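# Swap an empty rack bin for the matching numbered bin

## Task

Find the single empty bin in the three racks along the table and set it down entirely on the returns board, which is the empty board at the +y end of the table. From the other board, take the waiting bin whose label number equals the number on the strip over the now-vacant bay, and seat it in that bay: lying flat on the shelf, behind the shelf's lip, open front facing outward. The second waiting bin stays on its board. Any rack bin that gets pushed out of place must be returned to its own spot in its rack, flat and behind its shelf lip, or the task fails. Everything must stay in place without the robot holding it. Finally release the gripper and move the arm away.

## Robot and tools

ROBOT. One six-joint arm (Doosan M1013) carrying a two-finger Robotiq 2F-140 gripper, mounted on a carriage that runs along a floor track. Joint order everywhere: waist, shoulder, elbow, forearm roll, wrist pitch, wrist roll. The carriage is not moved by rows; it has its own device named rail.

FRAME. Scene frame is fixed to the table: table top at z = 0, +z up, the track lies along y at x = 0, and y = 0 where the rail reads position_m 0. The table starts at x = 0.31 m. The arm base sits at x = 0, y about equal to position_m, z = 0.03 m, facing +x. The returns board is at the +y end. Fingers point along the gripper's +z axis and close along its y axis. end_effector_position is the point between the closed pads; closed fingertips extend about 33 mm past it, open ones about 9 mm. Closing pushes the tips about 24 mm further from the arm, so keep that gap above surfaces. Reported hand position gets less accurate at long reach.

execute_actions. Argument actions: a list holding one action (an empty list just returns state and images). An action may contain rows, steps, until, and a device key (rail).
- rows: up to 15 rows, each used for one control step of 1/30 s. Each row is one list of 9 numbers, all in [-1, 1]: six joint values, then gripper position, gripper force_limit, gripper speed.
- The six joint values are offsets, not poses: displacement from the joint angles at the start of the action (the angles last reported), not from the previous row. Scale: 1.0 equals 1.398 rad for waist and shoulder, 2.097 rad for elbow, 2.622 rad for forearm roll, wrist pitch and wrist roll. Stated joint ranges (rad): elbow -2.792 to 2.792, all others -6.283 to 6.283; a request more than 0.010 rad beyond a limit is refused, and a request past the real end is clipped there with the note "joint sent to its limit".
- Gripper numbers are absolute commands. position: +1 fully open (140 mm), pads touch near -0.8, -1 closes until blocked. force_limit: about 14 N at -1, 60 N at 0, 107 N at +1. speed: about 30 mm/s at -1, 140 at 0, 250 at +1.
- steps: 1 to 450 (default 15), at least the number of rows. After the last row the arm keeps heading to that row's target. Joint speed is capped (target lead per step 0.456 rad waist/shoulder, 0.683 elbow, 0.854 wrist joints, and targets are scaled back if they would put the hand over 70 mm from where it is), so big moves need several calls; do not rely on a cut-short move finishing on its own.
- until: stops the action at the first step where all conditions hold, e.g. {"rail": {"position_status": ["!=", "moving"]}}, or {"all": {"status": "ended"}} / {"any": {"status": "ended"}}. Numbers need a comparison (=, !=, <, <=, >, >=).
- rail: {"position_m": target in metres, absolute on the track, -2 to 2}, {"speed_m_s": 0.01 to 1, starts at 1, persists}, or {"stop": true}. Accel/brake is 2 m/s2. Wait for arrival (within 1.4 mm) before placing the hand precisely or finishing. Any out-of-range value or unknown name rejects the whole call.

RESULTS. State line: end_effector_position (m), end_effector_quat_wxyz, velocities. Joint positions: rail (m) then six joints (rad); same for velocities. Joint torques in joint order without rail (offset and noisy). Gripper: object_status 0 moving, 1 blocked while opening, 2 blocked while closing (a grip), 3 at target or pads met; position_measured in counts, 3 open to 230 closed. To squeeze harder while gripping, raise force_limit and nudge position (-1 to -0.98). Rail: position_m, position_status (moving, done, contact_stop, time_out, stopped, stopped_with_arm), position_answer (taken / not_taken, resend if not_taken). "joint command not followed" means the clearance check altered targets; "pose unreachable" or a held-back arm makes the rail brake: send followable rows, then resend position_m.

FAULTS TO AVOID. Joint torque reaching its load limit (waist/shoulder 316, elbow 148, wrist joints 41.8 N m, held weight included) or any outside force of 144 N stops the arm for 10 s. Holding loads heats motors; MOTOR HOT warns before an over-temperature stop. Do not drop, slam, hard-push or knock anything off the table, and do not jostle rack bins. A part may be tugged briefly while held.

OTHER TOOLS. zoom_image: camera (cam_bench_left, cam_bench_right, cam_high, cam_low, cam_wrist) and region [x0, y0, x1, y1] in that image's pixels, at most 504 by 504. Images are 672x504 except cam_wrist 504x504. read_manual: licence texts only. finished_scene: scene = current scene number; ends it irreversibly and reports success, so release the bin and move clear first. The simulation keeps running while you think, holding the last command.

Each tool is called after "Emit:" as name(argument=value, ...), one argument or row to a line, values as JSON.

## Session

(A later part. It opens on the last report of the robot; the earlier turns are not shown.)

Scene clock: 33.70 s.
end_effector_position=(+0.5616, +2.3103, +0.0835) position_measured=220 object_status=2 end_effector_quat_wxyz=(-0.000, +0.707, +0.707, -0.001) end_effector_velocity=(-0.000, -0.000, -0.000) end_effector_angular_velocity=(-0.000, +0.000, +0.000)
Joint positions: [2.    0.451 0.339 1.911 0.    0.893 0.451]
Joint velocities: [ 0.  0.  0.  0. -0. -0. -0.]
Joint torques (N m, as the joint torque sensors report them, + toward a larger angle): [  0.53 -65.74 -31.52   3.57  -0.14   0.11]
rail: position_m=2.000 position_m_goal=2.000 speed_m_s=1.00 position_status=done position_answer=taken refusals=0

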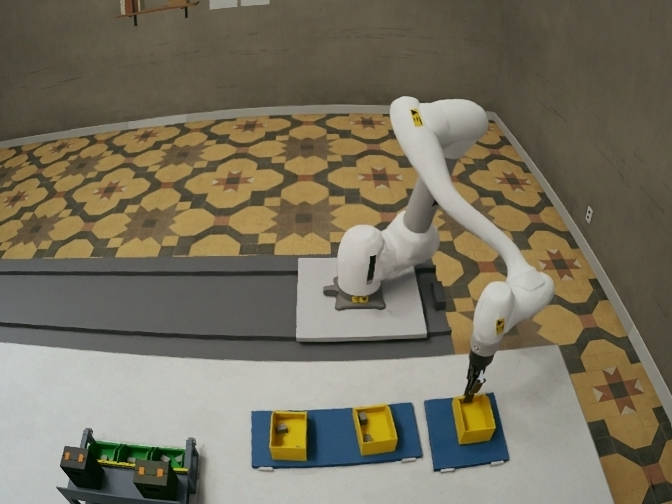

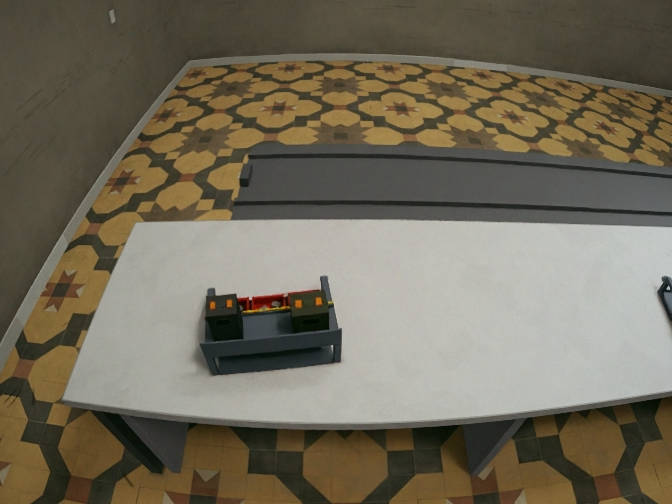

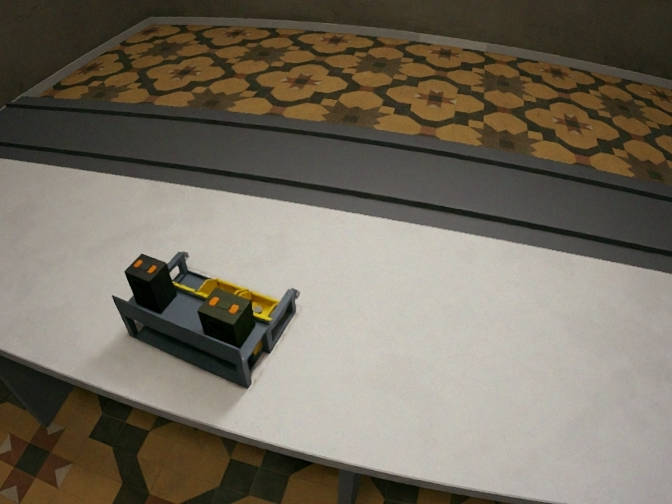

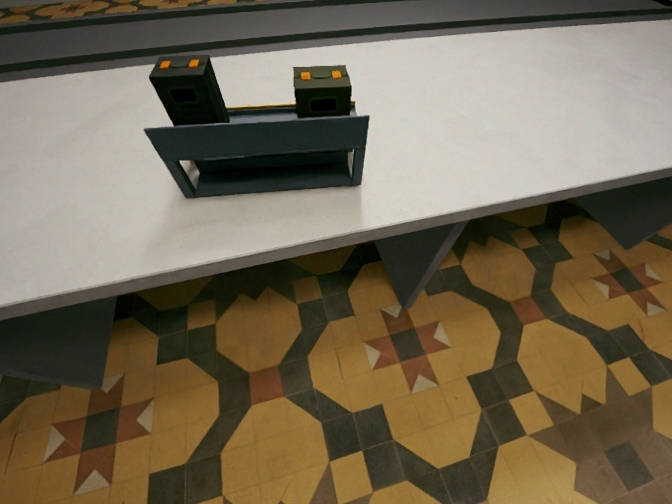

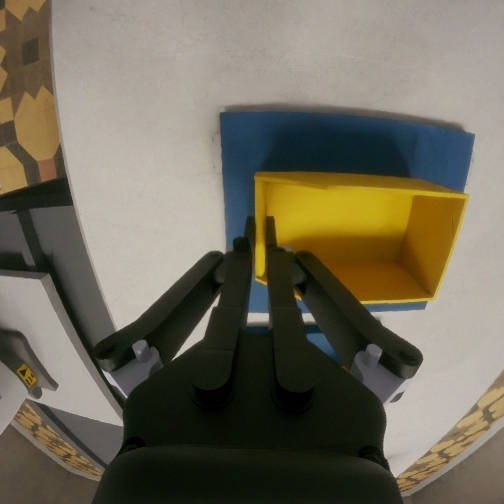

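Emit:
execute_actions(
  actions=[
    {"rows":[[0,0.0035,0.0015,0,-0.003,0,-1,0,0],[0,0.007,0.003,0,-0.0062,0,-1,0,0]],"steps":14},
  ],
)

Emit:
execute_actions(
  actions=[
    {"rows":[[0,0,0,0,0,0,-0.5,0,0]],"steps":12},
  ],
)

Emit:
execute_actions(
  actions=[
    {"rows":[[0,-0.06,-0.03,0,0.056,0,-0.5,0,0]],"steps":20},
  ],
)

Emit:
execute_actions(
  actions=[
    {"rows":[[-0.416,-0.236,0.135,0,0.018,-0.172,-0.5,0,0]],"rail":{"position_m":1.93},"steps":50},
  ],
)

Emit:
zoom_image(
  camera="cam_wrist",
  region=[270,60,470,330],
)

Scene clock: 36.20 s.
end_effector_position=(+0.5617, +2.3103, +0.0745) position_measured=220 object_status=2 end_effector_quat_wxyz=(-0.000, +0.707, +0.707, -0.001) end_effector_velocity=(-0.000, -0.000, -0.000) end_effector_angular_velocity=(-0.000, +0.000, +0.000)
Joint positions: [2.    0.451 0.349 1.917 0.    0.877 0.451]
Joint velocities: [ 0.  0.  0.  0.  0. -0.  0.]
Joint torques (N m, as the joint torque sensors report them, + toward a larger angle): [  1.43 -67.59 -31.48   3.49  -0.13  -0.02]
rail: position_m=2.000 position_m_goal=2.000 speed_m_s=1.00 position_status=done position_answer=taken refusals=0

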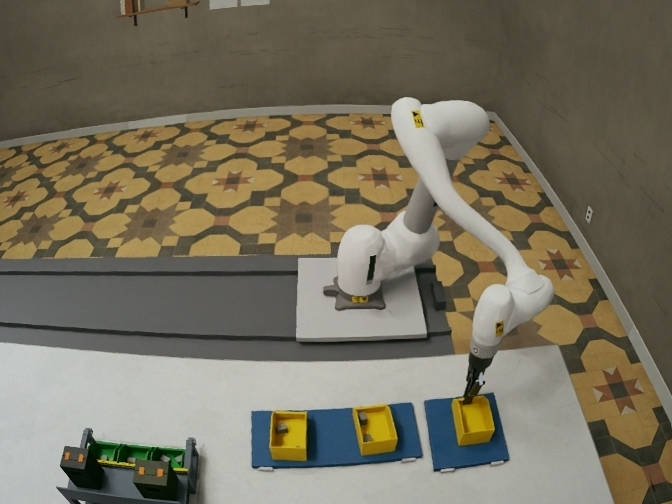

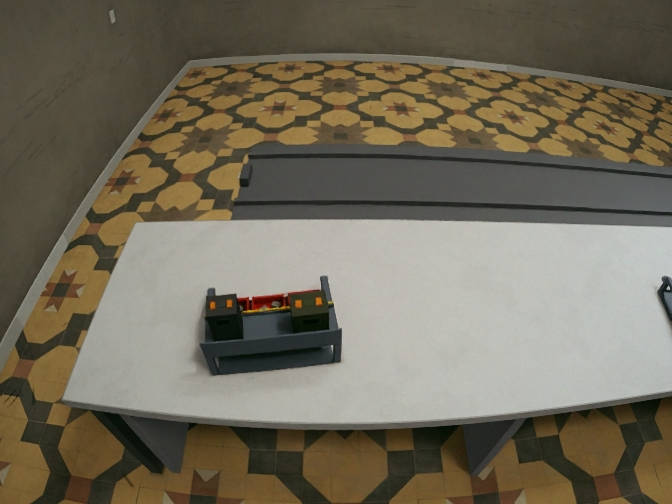

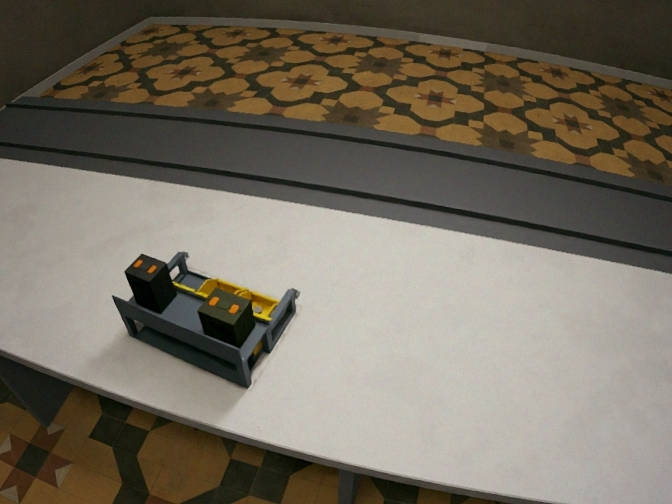

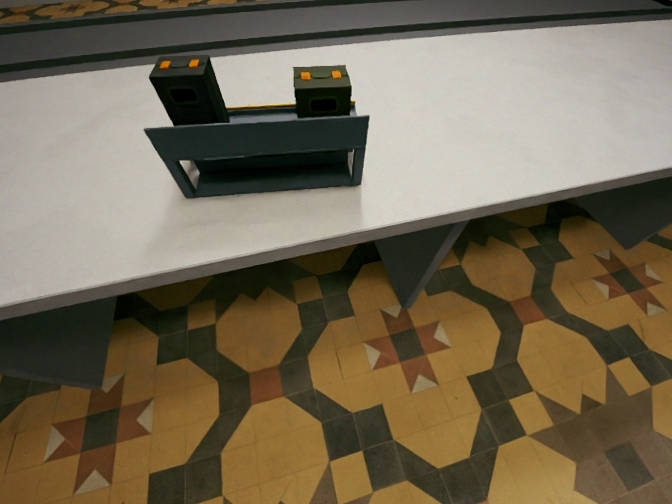

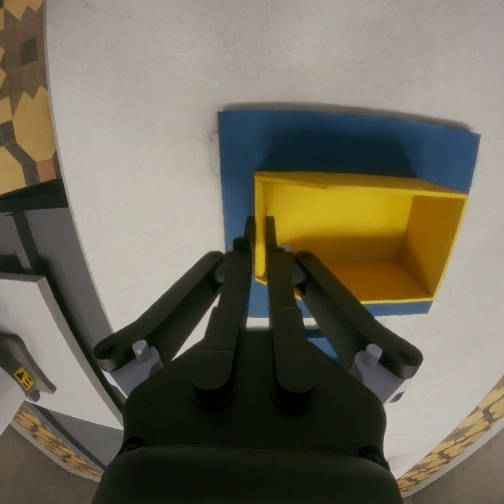

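Scene clock: 36.60 s.
end_effector_position=(+0.5617, +2.3103, +0.0745) position_measured=192 object_status=0 end_effector_quat_wxyz=(-0.000, +0.707, +0.707, -0.001) end_effector_velocity=(-0.000, -0.000, -0.000) end_effector_angular_velocity=(-0.000, +0.000, +0.000)
Joint positions: [2.    0.451 0.349 1.917 0.    0.877 0.451]
Joint velocities: [ 0. -0.  0.  0. -0.  0.  0.]
Joint torques (N m, as the joint torque sensors report them, + toward a larger angle): [  1.41 -65.26 -30.83   3.52  -0.09   0.13]
rail: position_m=2.000 position_m_goal=2.000 speed_m_s=1.00 position_status=done position_answer=taken refusals=0

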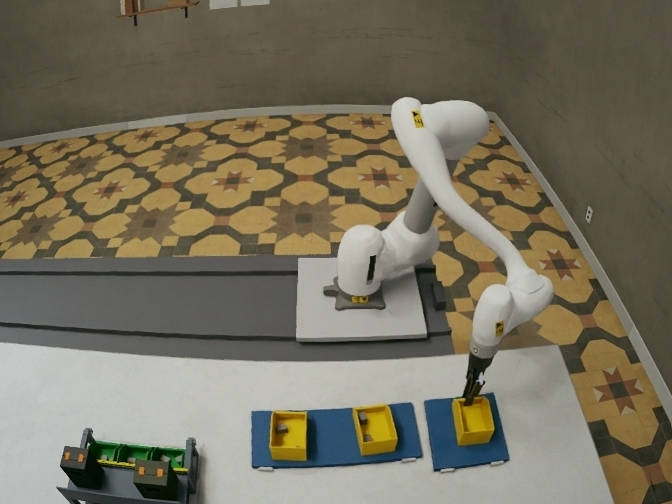

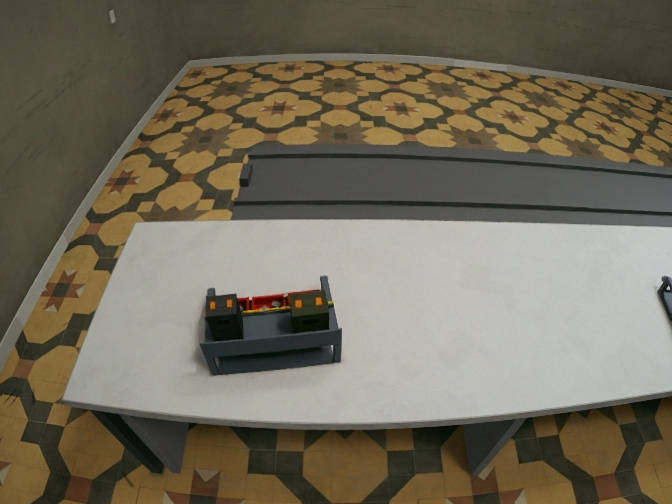

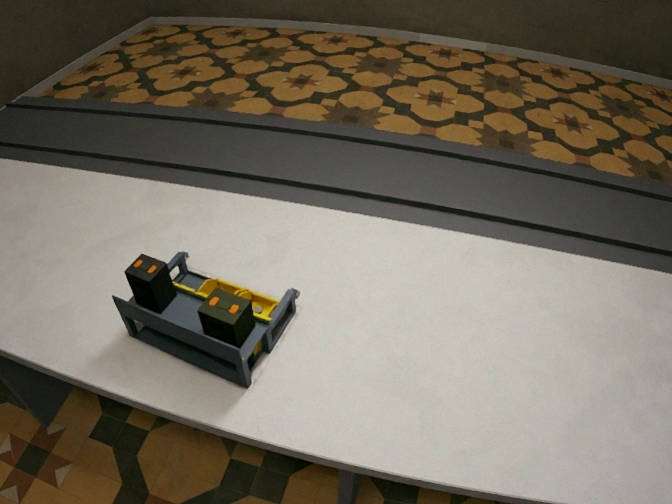

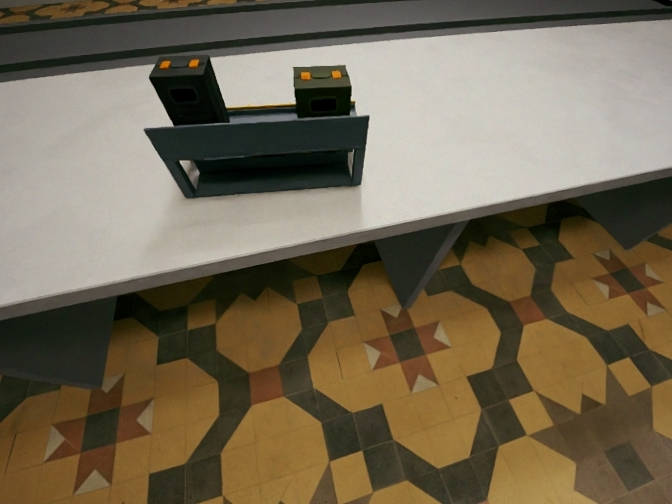

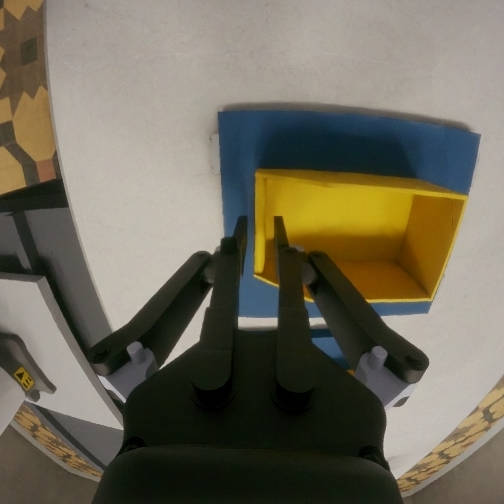

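Scene clock: 37.27 s.
end_effector_position=(+0.5601, +2.3096, +0.1568) position_measured=192 object_status=3 end_effector_quat_wxyz=(-0.000, +0.707, +0.707, -0.001) end_effector_velocity=(-0.000, +0.000, +0.000) end_effector_angular_velocity=(+0.000, -0.000, -0.000)
Joint positions: [2.    0.451 0.265 1.854 0.    1.023 0.451]
Joint velocities: [ 0. -0. -0. -0.  0.  0.  0.]
Joint torques (N m, as the joint torque sensors report them, + toward a larger angle): [  0.93 -60.49 -34.37   3.92   0.02   0.03]
rail: position_m=2.000 position_m_goal=2.000 speed_m_s=1.00 position_status=done position_answer=taken refusals=0

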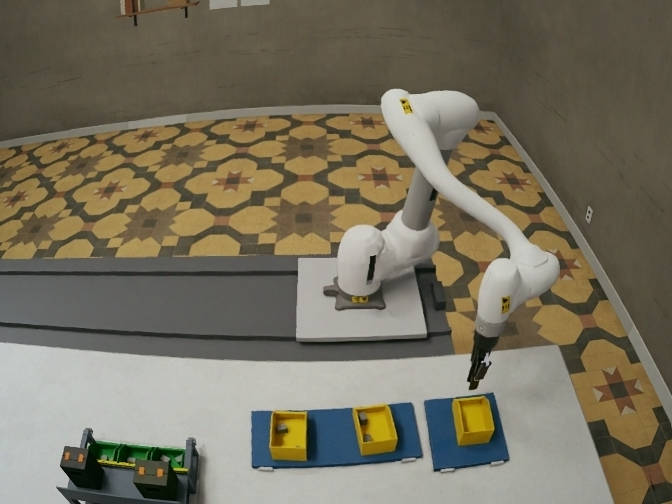

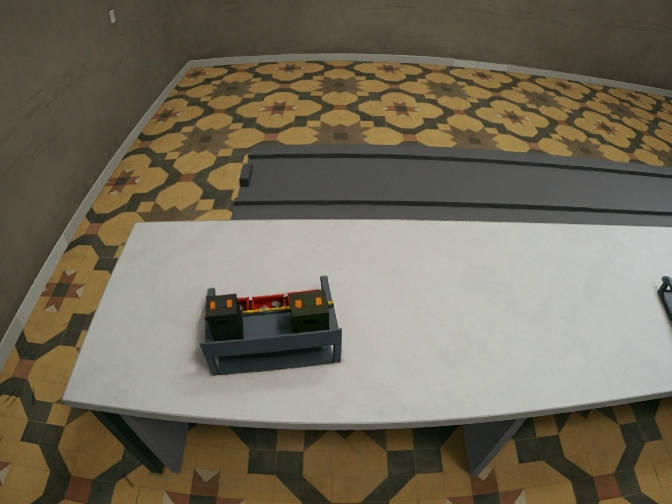

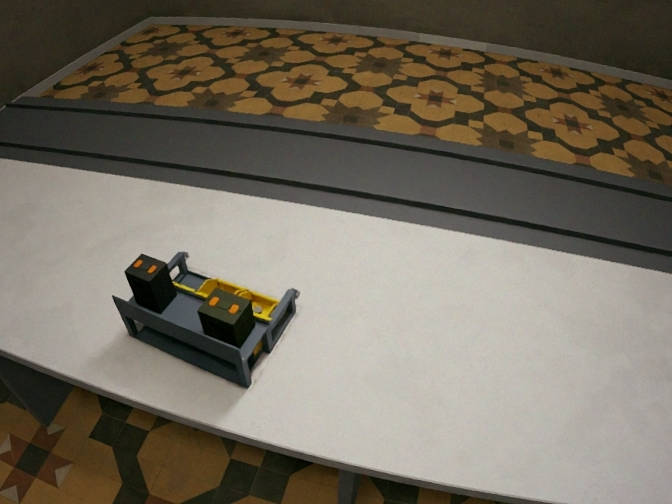

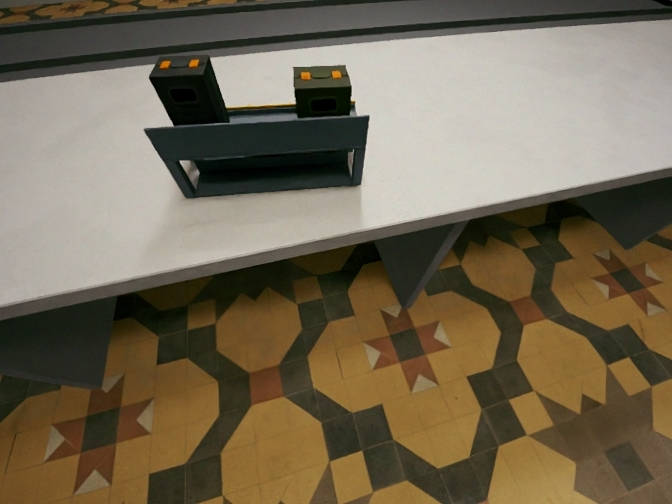

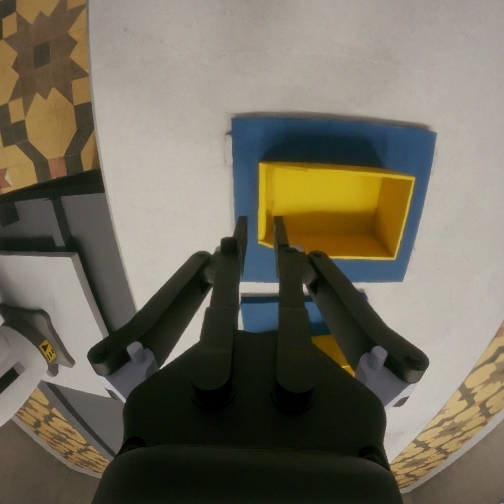

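Scene clock: 38.93 s.
end_effector_position=(+0.4502, +1.9055, +0.1999) position_measured=192 object_status=3 end_effector_quat_wxyz=(-0.001, +0.752, +0.659, -0.000) end_effector_velocity=(-0.000, -0.000, +0.000) end_effector_angular_velocity=(-0.000, -0.000, -0.000)
Joint positions: [ 1.93  -0.13  -0.065  2.137  0.     1.071  0.001]
Joint velocities: [ 0. -0. -0.  0.  0. -0. -0.]
Joint torques (N m, as the joint torque sensors report them, + toward a larger angle): [  1.34 -28.67 -35.1    4.02   0.08   0.04]
rail: position_m=1.930 position_m_goal=1.930 speed_m_s=1.00 position_status=done position_answer=taken refusals=0

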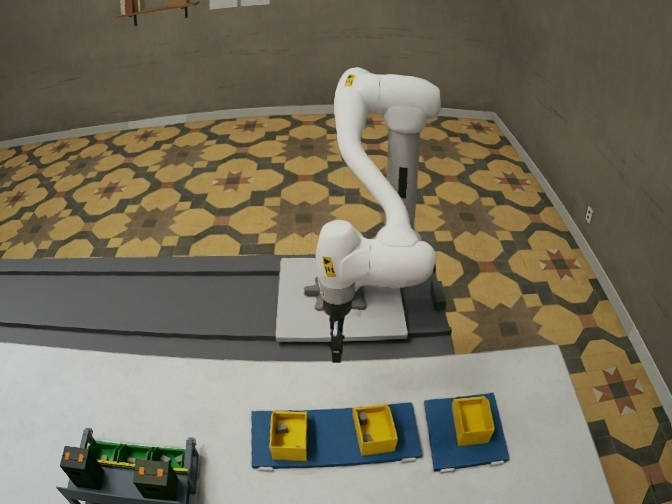

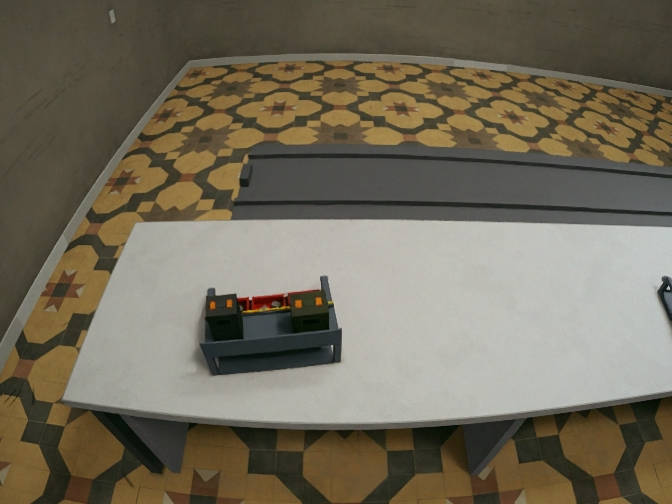

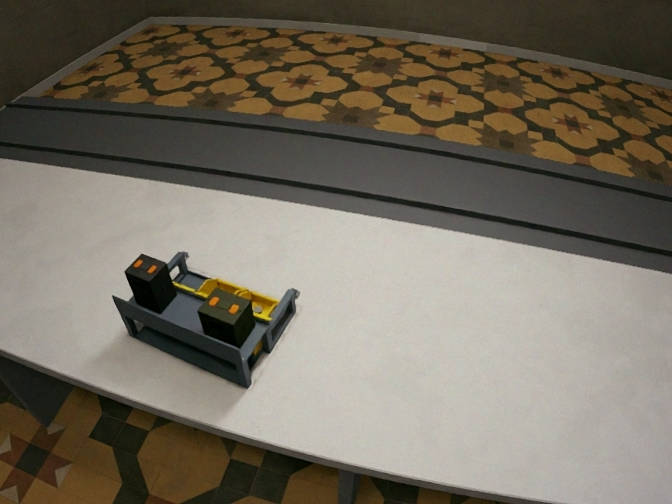

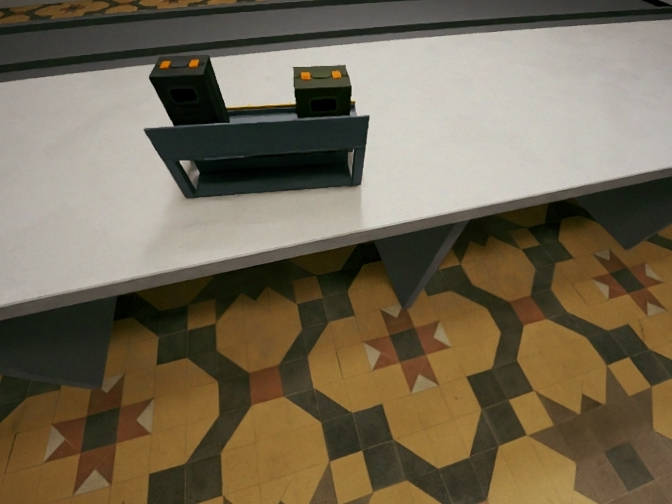

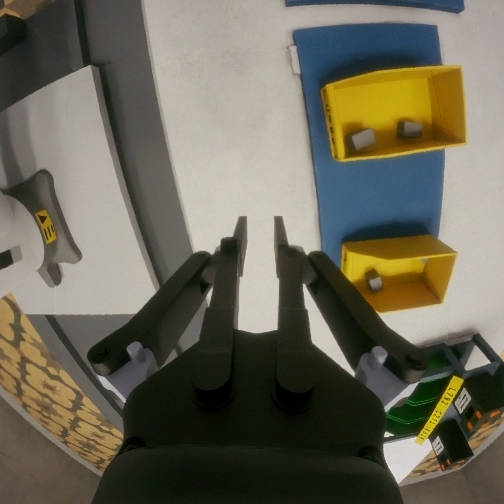

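Region (270, 60, 470, 330) of cam_wrist's 504x504 image, scaled by 1.867, with more detail than that image has; it fills the left 373 columns of this view, and the rest is white.

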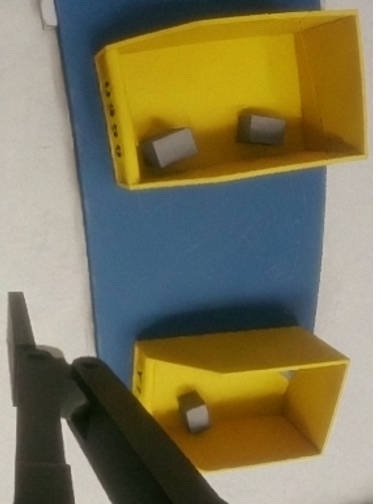

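Emit:
execute_actions(
  actions=[
    {"rows":[[0,0.169,-0.0777,0,-0.0286,-0.035,-0.5,0,0]],"rail":{"position_m":1.79},"steps":35},
  ],
)

Scene clock: 41.70 s.
end_effector_position=(+0.5746, +1.7492, +0.1569) position_measured=192 object_status=3 end_effector_quat_wxyz=(+0.000, +0.721, +0.693, +0.000) end_effector_velocity=(+0.000, +0.000, -0.000) end_effector_angular_velocity=(+0.000, +0.000, +0.000)
Joint positions: [ 1.79  -0.13   0.172  1.974  0.     0.996 -0.091]
Joint velocities: [ 0.  0.  0. -0.  0. -0. -0.]
Joint torques (N m, as the joint torque sensors report them, + toward a larger angle): [  0.25 -51.41 -33.49   3.82   0.15   0.14]
rail: position_m=1.790 position_m_goal=1.790 speed_m_s=1.00 position_status=done position_answer=taken refusals=0

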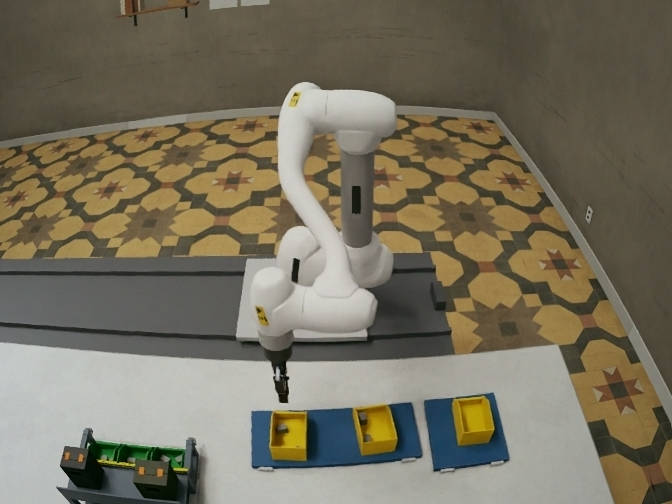

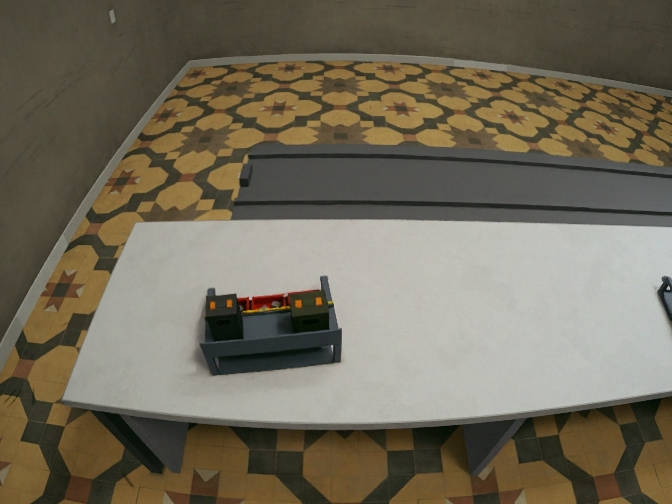

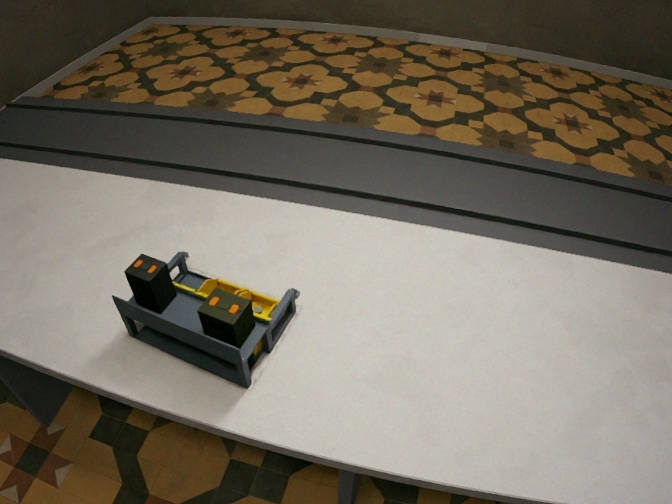

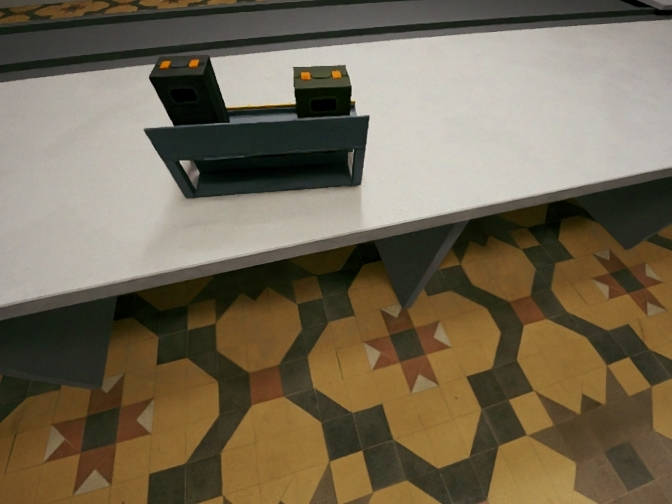

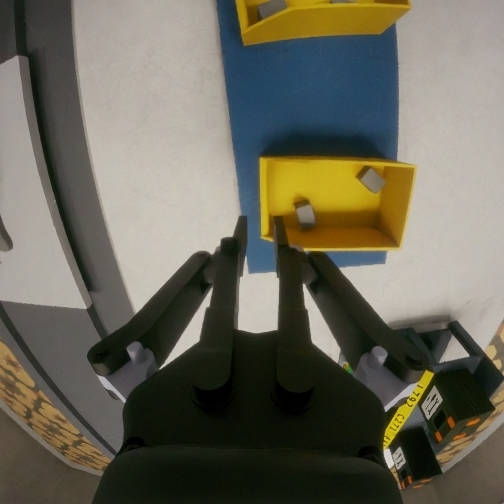

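Emit:
execute_actions(
  actions=[
    {"rows":[[0,0,0,0,0,-0.017,-0.5,0,0],[0,0,0,0,0,-0.017,-0.5,0,0],[0,0,0,0,0,-0.017,-0.5,0,0],[0,0.018,0.008,0,-0.016,-0.017,-0.5,0,0],[0,0.035,0.016,0,-0.032,-0.017,-0.5,0,0],[0,0.05,0.022,0,-0.044,-0.017,-0.5,0,0]],"rail":{"position_m":1.798},"steps":25},
  ],
)

Scene clock: 44.40 s.
end_effector_position=(+0.5784, +1.7571, +0.0957) position_measured=192 object_status=3 end_effector_quat_wxyz=(-0.000, +0.705, +0.709, -0.000) end_effector_velocity=(-0.000, -0.000, -0.000) end_effector_angular_velocity=(+0.000, +0.000, -0.000)
Joint positions: [ 1.798 -0.13   0.241  2.02   0.     0.88  -0.136]
Joint velocities: [ 0. -0.  0.  0. -0. -0. -0.]
Joint torques (N m, as the joint torque sensors report them, + toward a larger angle): [  1.43 -54.76 -30.8    3.58   0.01  -0.06]
rail: position_m=1.798 position_m_goal=1.798 speed_m_s=1.00 position_status=done position_answer=taken refusals=0

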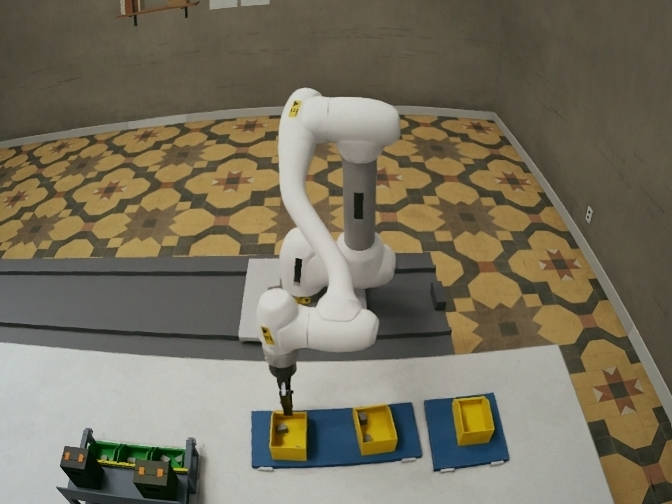

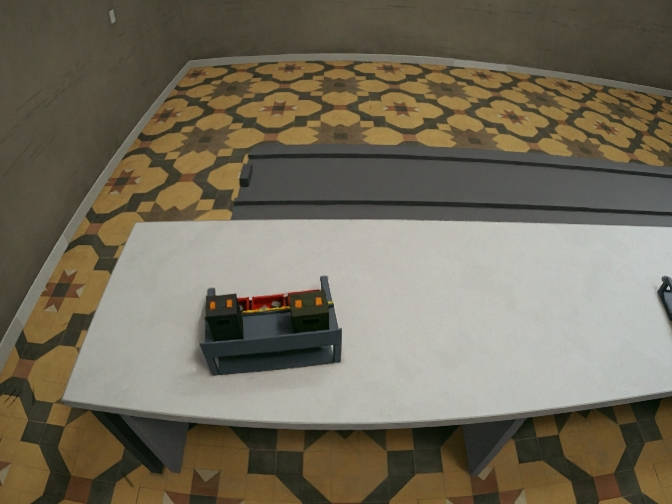

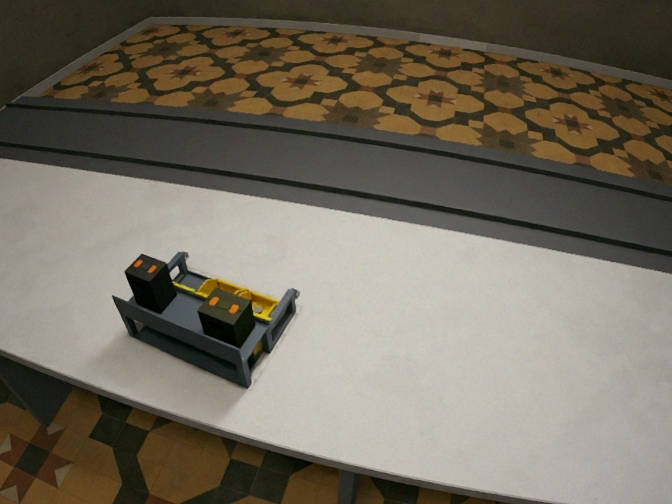

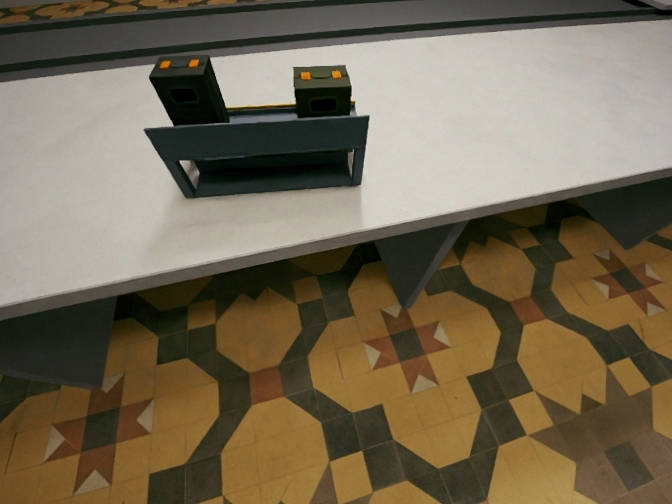

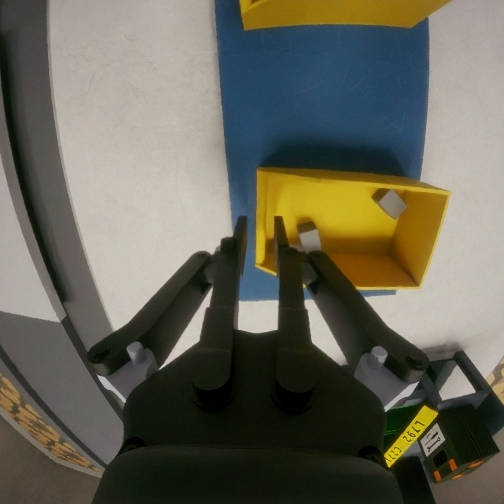

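Emit:
execute_actions(
  actions=[
    {"rows":[[0,0.011,0.004,0,-0.009,0,-0.5,0,0],[0,0.022,0.0085,0,-0.0185,0,-0.5,0,0]],"steps":15},
  ],
)

Emit:
execute_actions(
  actions=[
    {"rows":[[0,0,0,0,0,0,-1,0.6,0]],"steps":18},
  ],
)

Scene clock: 45.90 s.
end_effector_position=(+0.5790, +1.7570, +0.0704) position_measured=192 object_status=3 end_effector_quat_wxyz=(-0.000, +0.705, +0.709, -0.000) end_effector_velocity=(-0.000, -0.000, -0.000) end_effector_angular_velocity=(-0.000, +0.000, +0.000)
Joint positions: [ 1.798 -0.13   0.272  2.038  0.     0.832 -0.136]
Joint velocities: [ 0.  0.  0.  0. -0. -0. -0.]
Joint torques (N m, as the joint torque sensors report them, + toward a larger angle): [  0.74 -56.85 -29.84   3.36   0.     0.14]
rail: position_m=1.798 position_m_goal=1.798 speed_m_s=1.00 position_status=done position_answer=taken refusals=0

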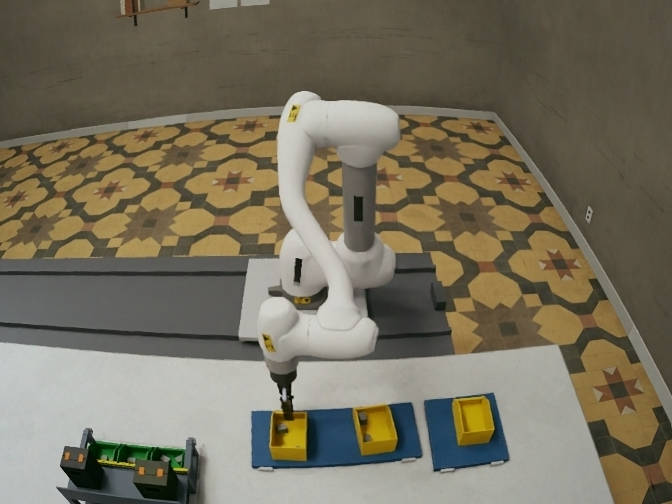

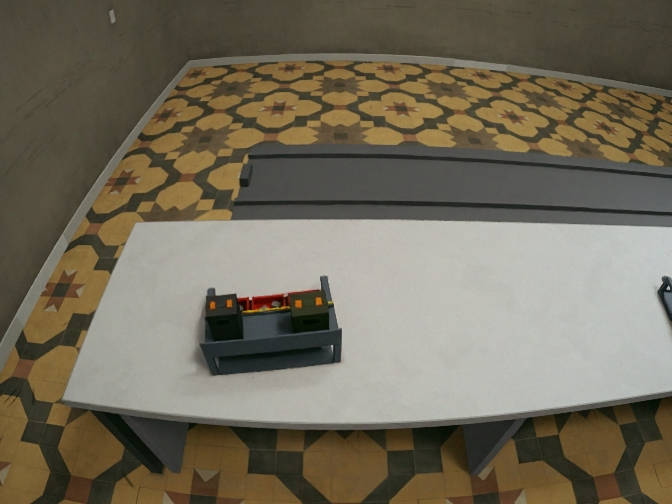

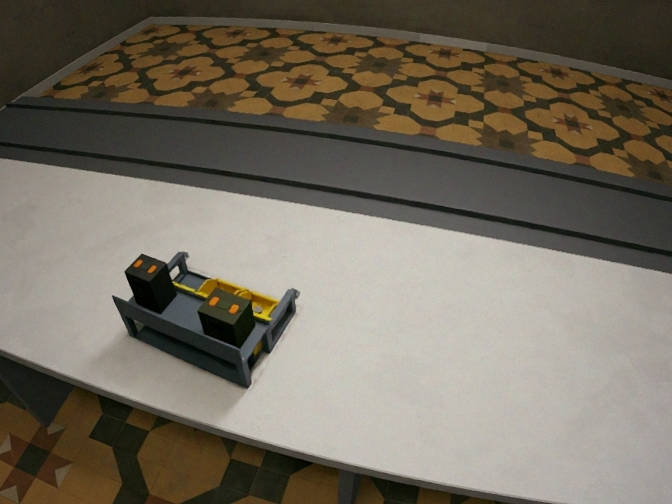

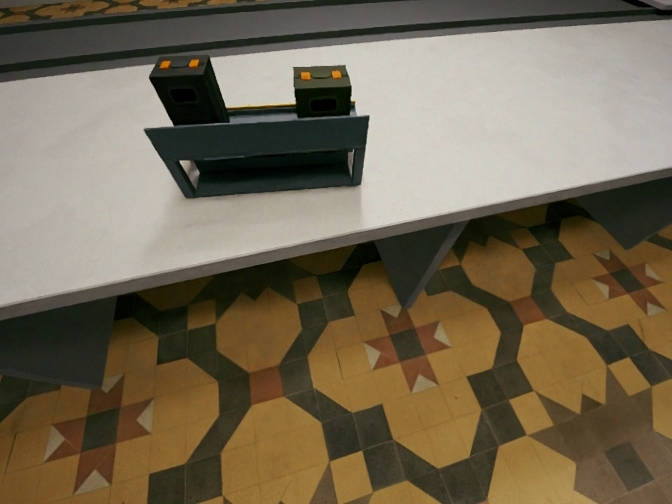

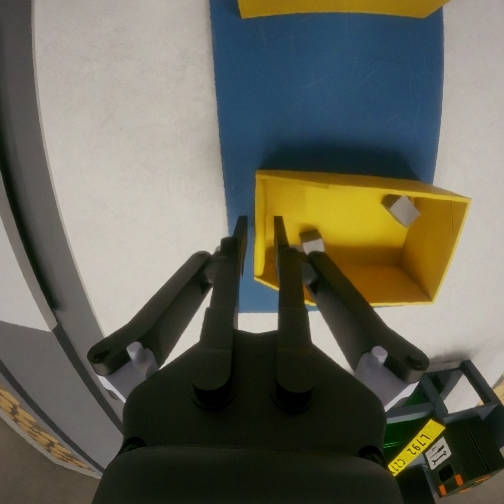

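Scene clock: 46.50 s.
end_effector_position=(+0.5790, +1.7570, +0.0704) position_measured=223 object_status=2 end_effector_quat_wxyz=(-0.000, +0.705, +0.709, -0.000) end_effector_velocity=(+0.000, -0.000, +0.000) end_effector_angular_velocity=(+0.000, -0.000, -0.000)
Joint positions: [ 1.798 -0.13   0.272  2.038  0.     0.832 -0.136]
Joint velocities: [ 0.  0.  0. -0.  0. -0.  0.]
Joint torques (N m, as the joint torque sensors report them, + toward a larger angle): [  1.01 -45.45 -21.94   3.68  -0.27   0.07]
rail: position_m=1.798 position_m_goal=1.798 speed_m_s=1.00 position_status=done position_answer=taken refusals=0

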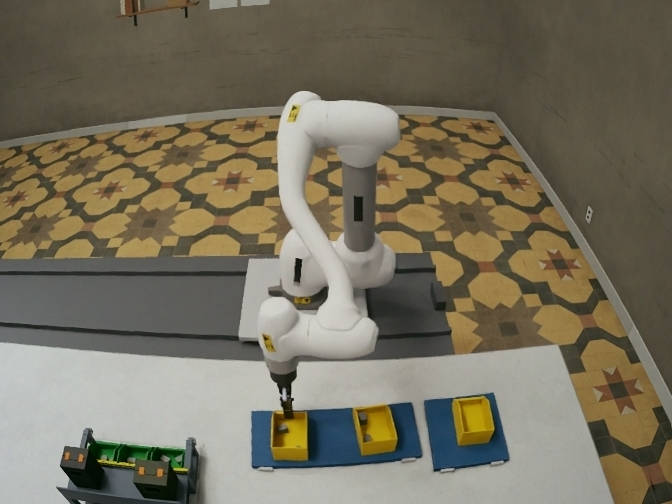

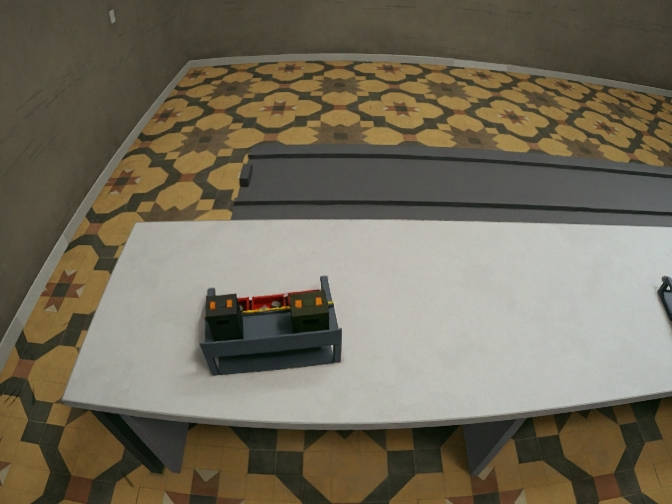

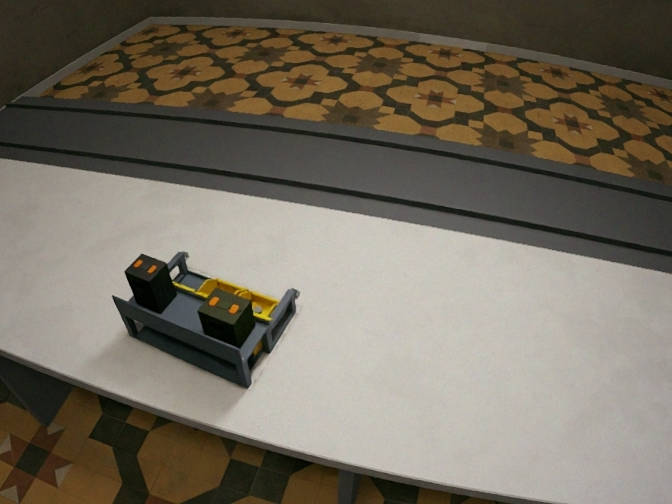

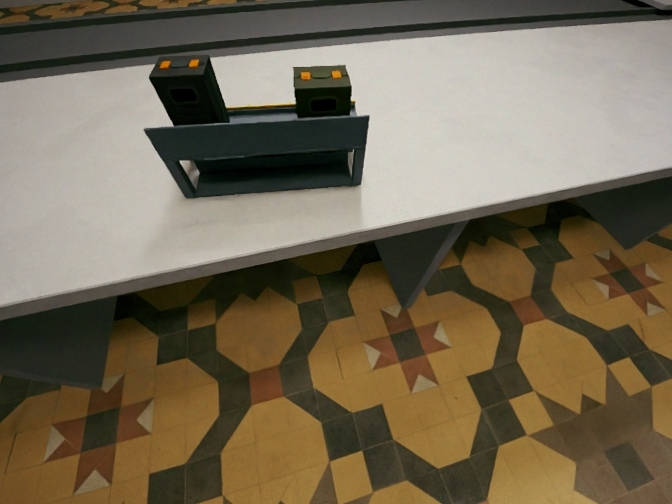

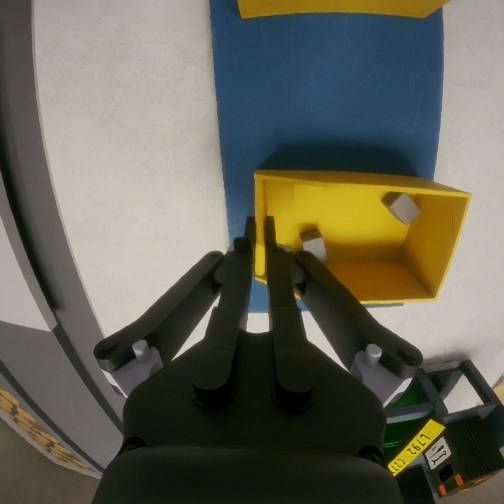

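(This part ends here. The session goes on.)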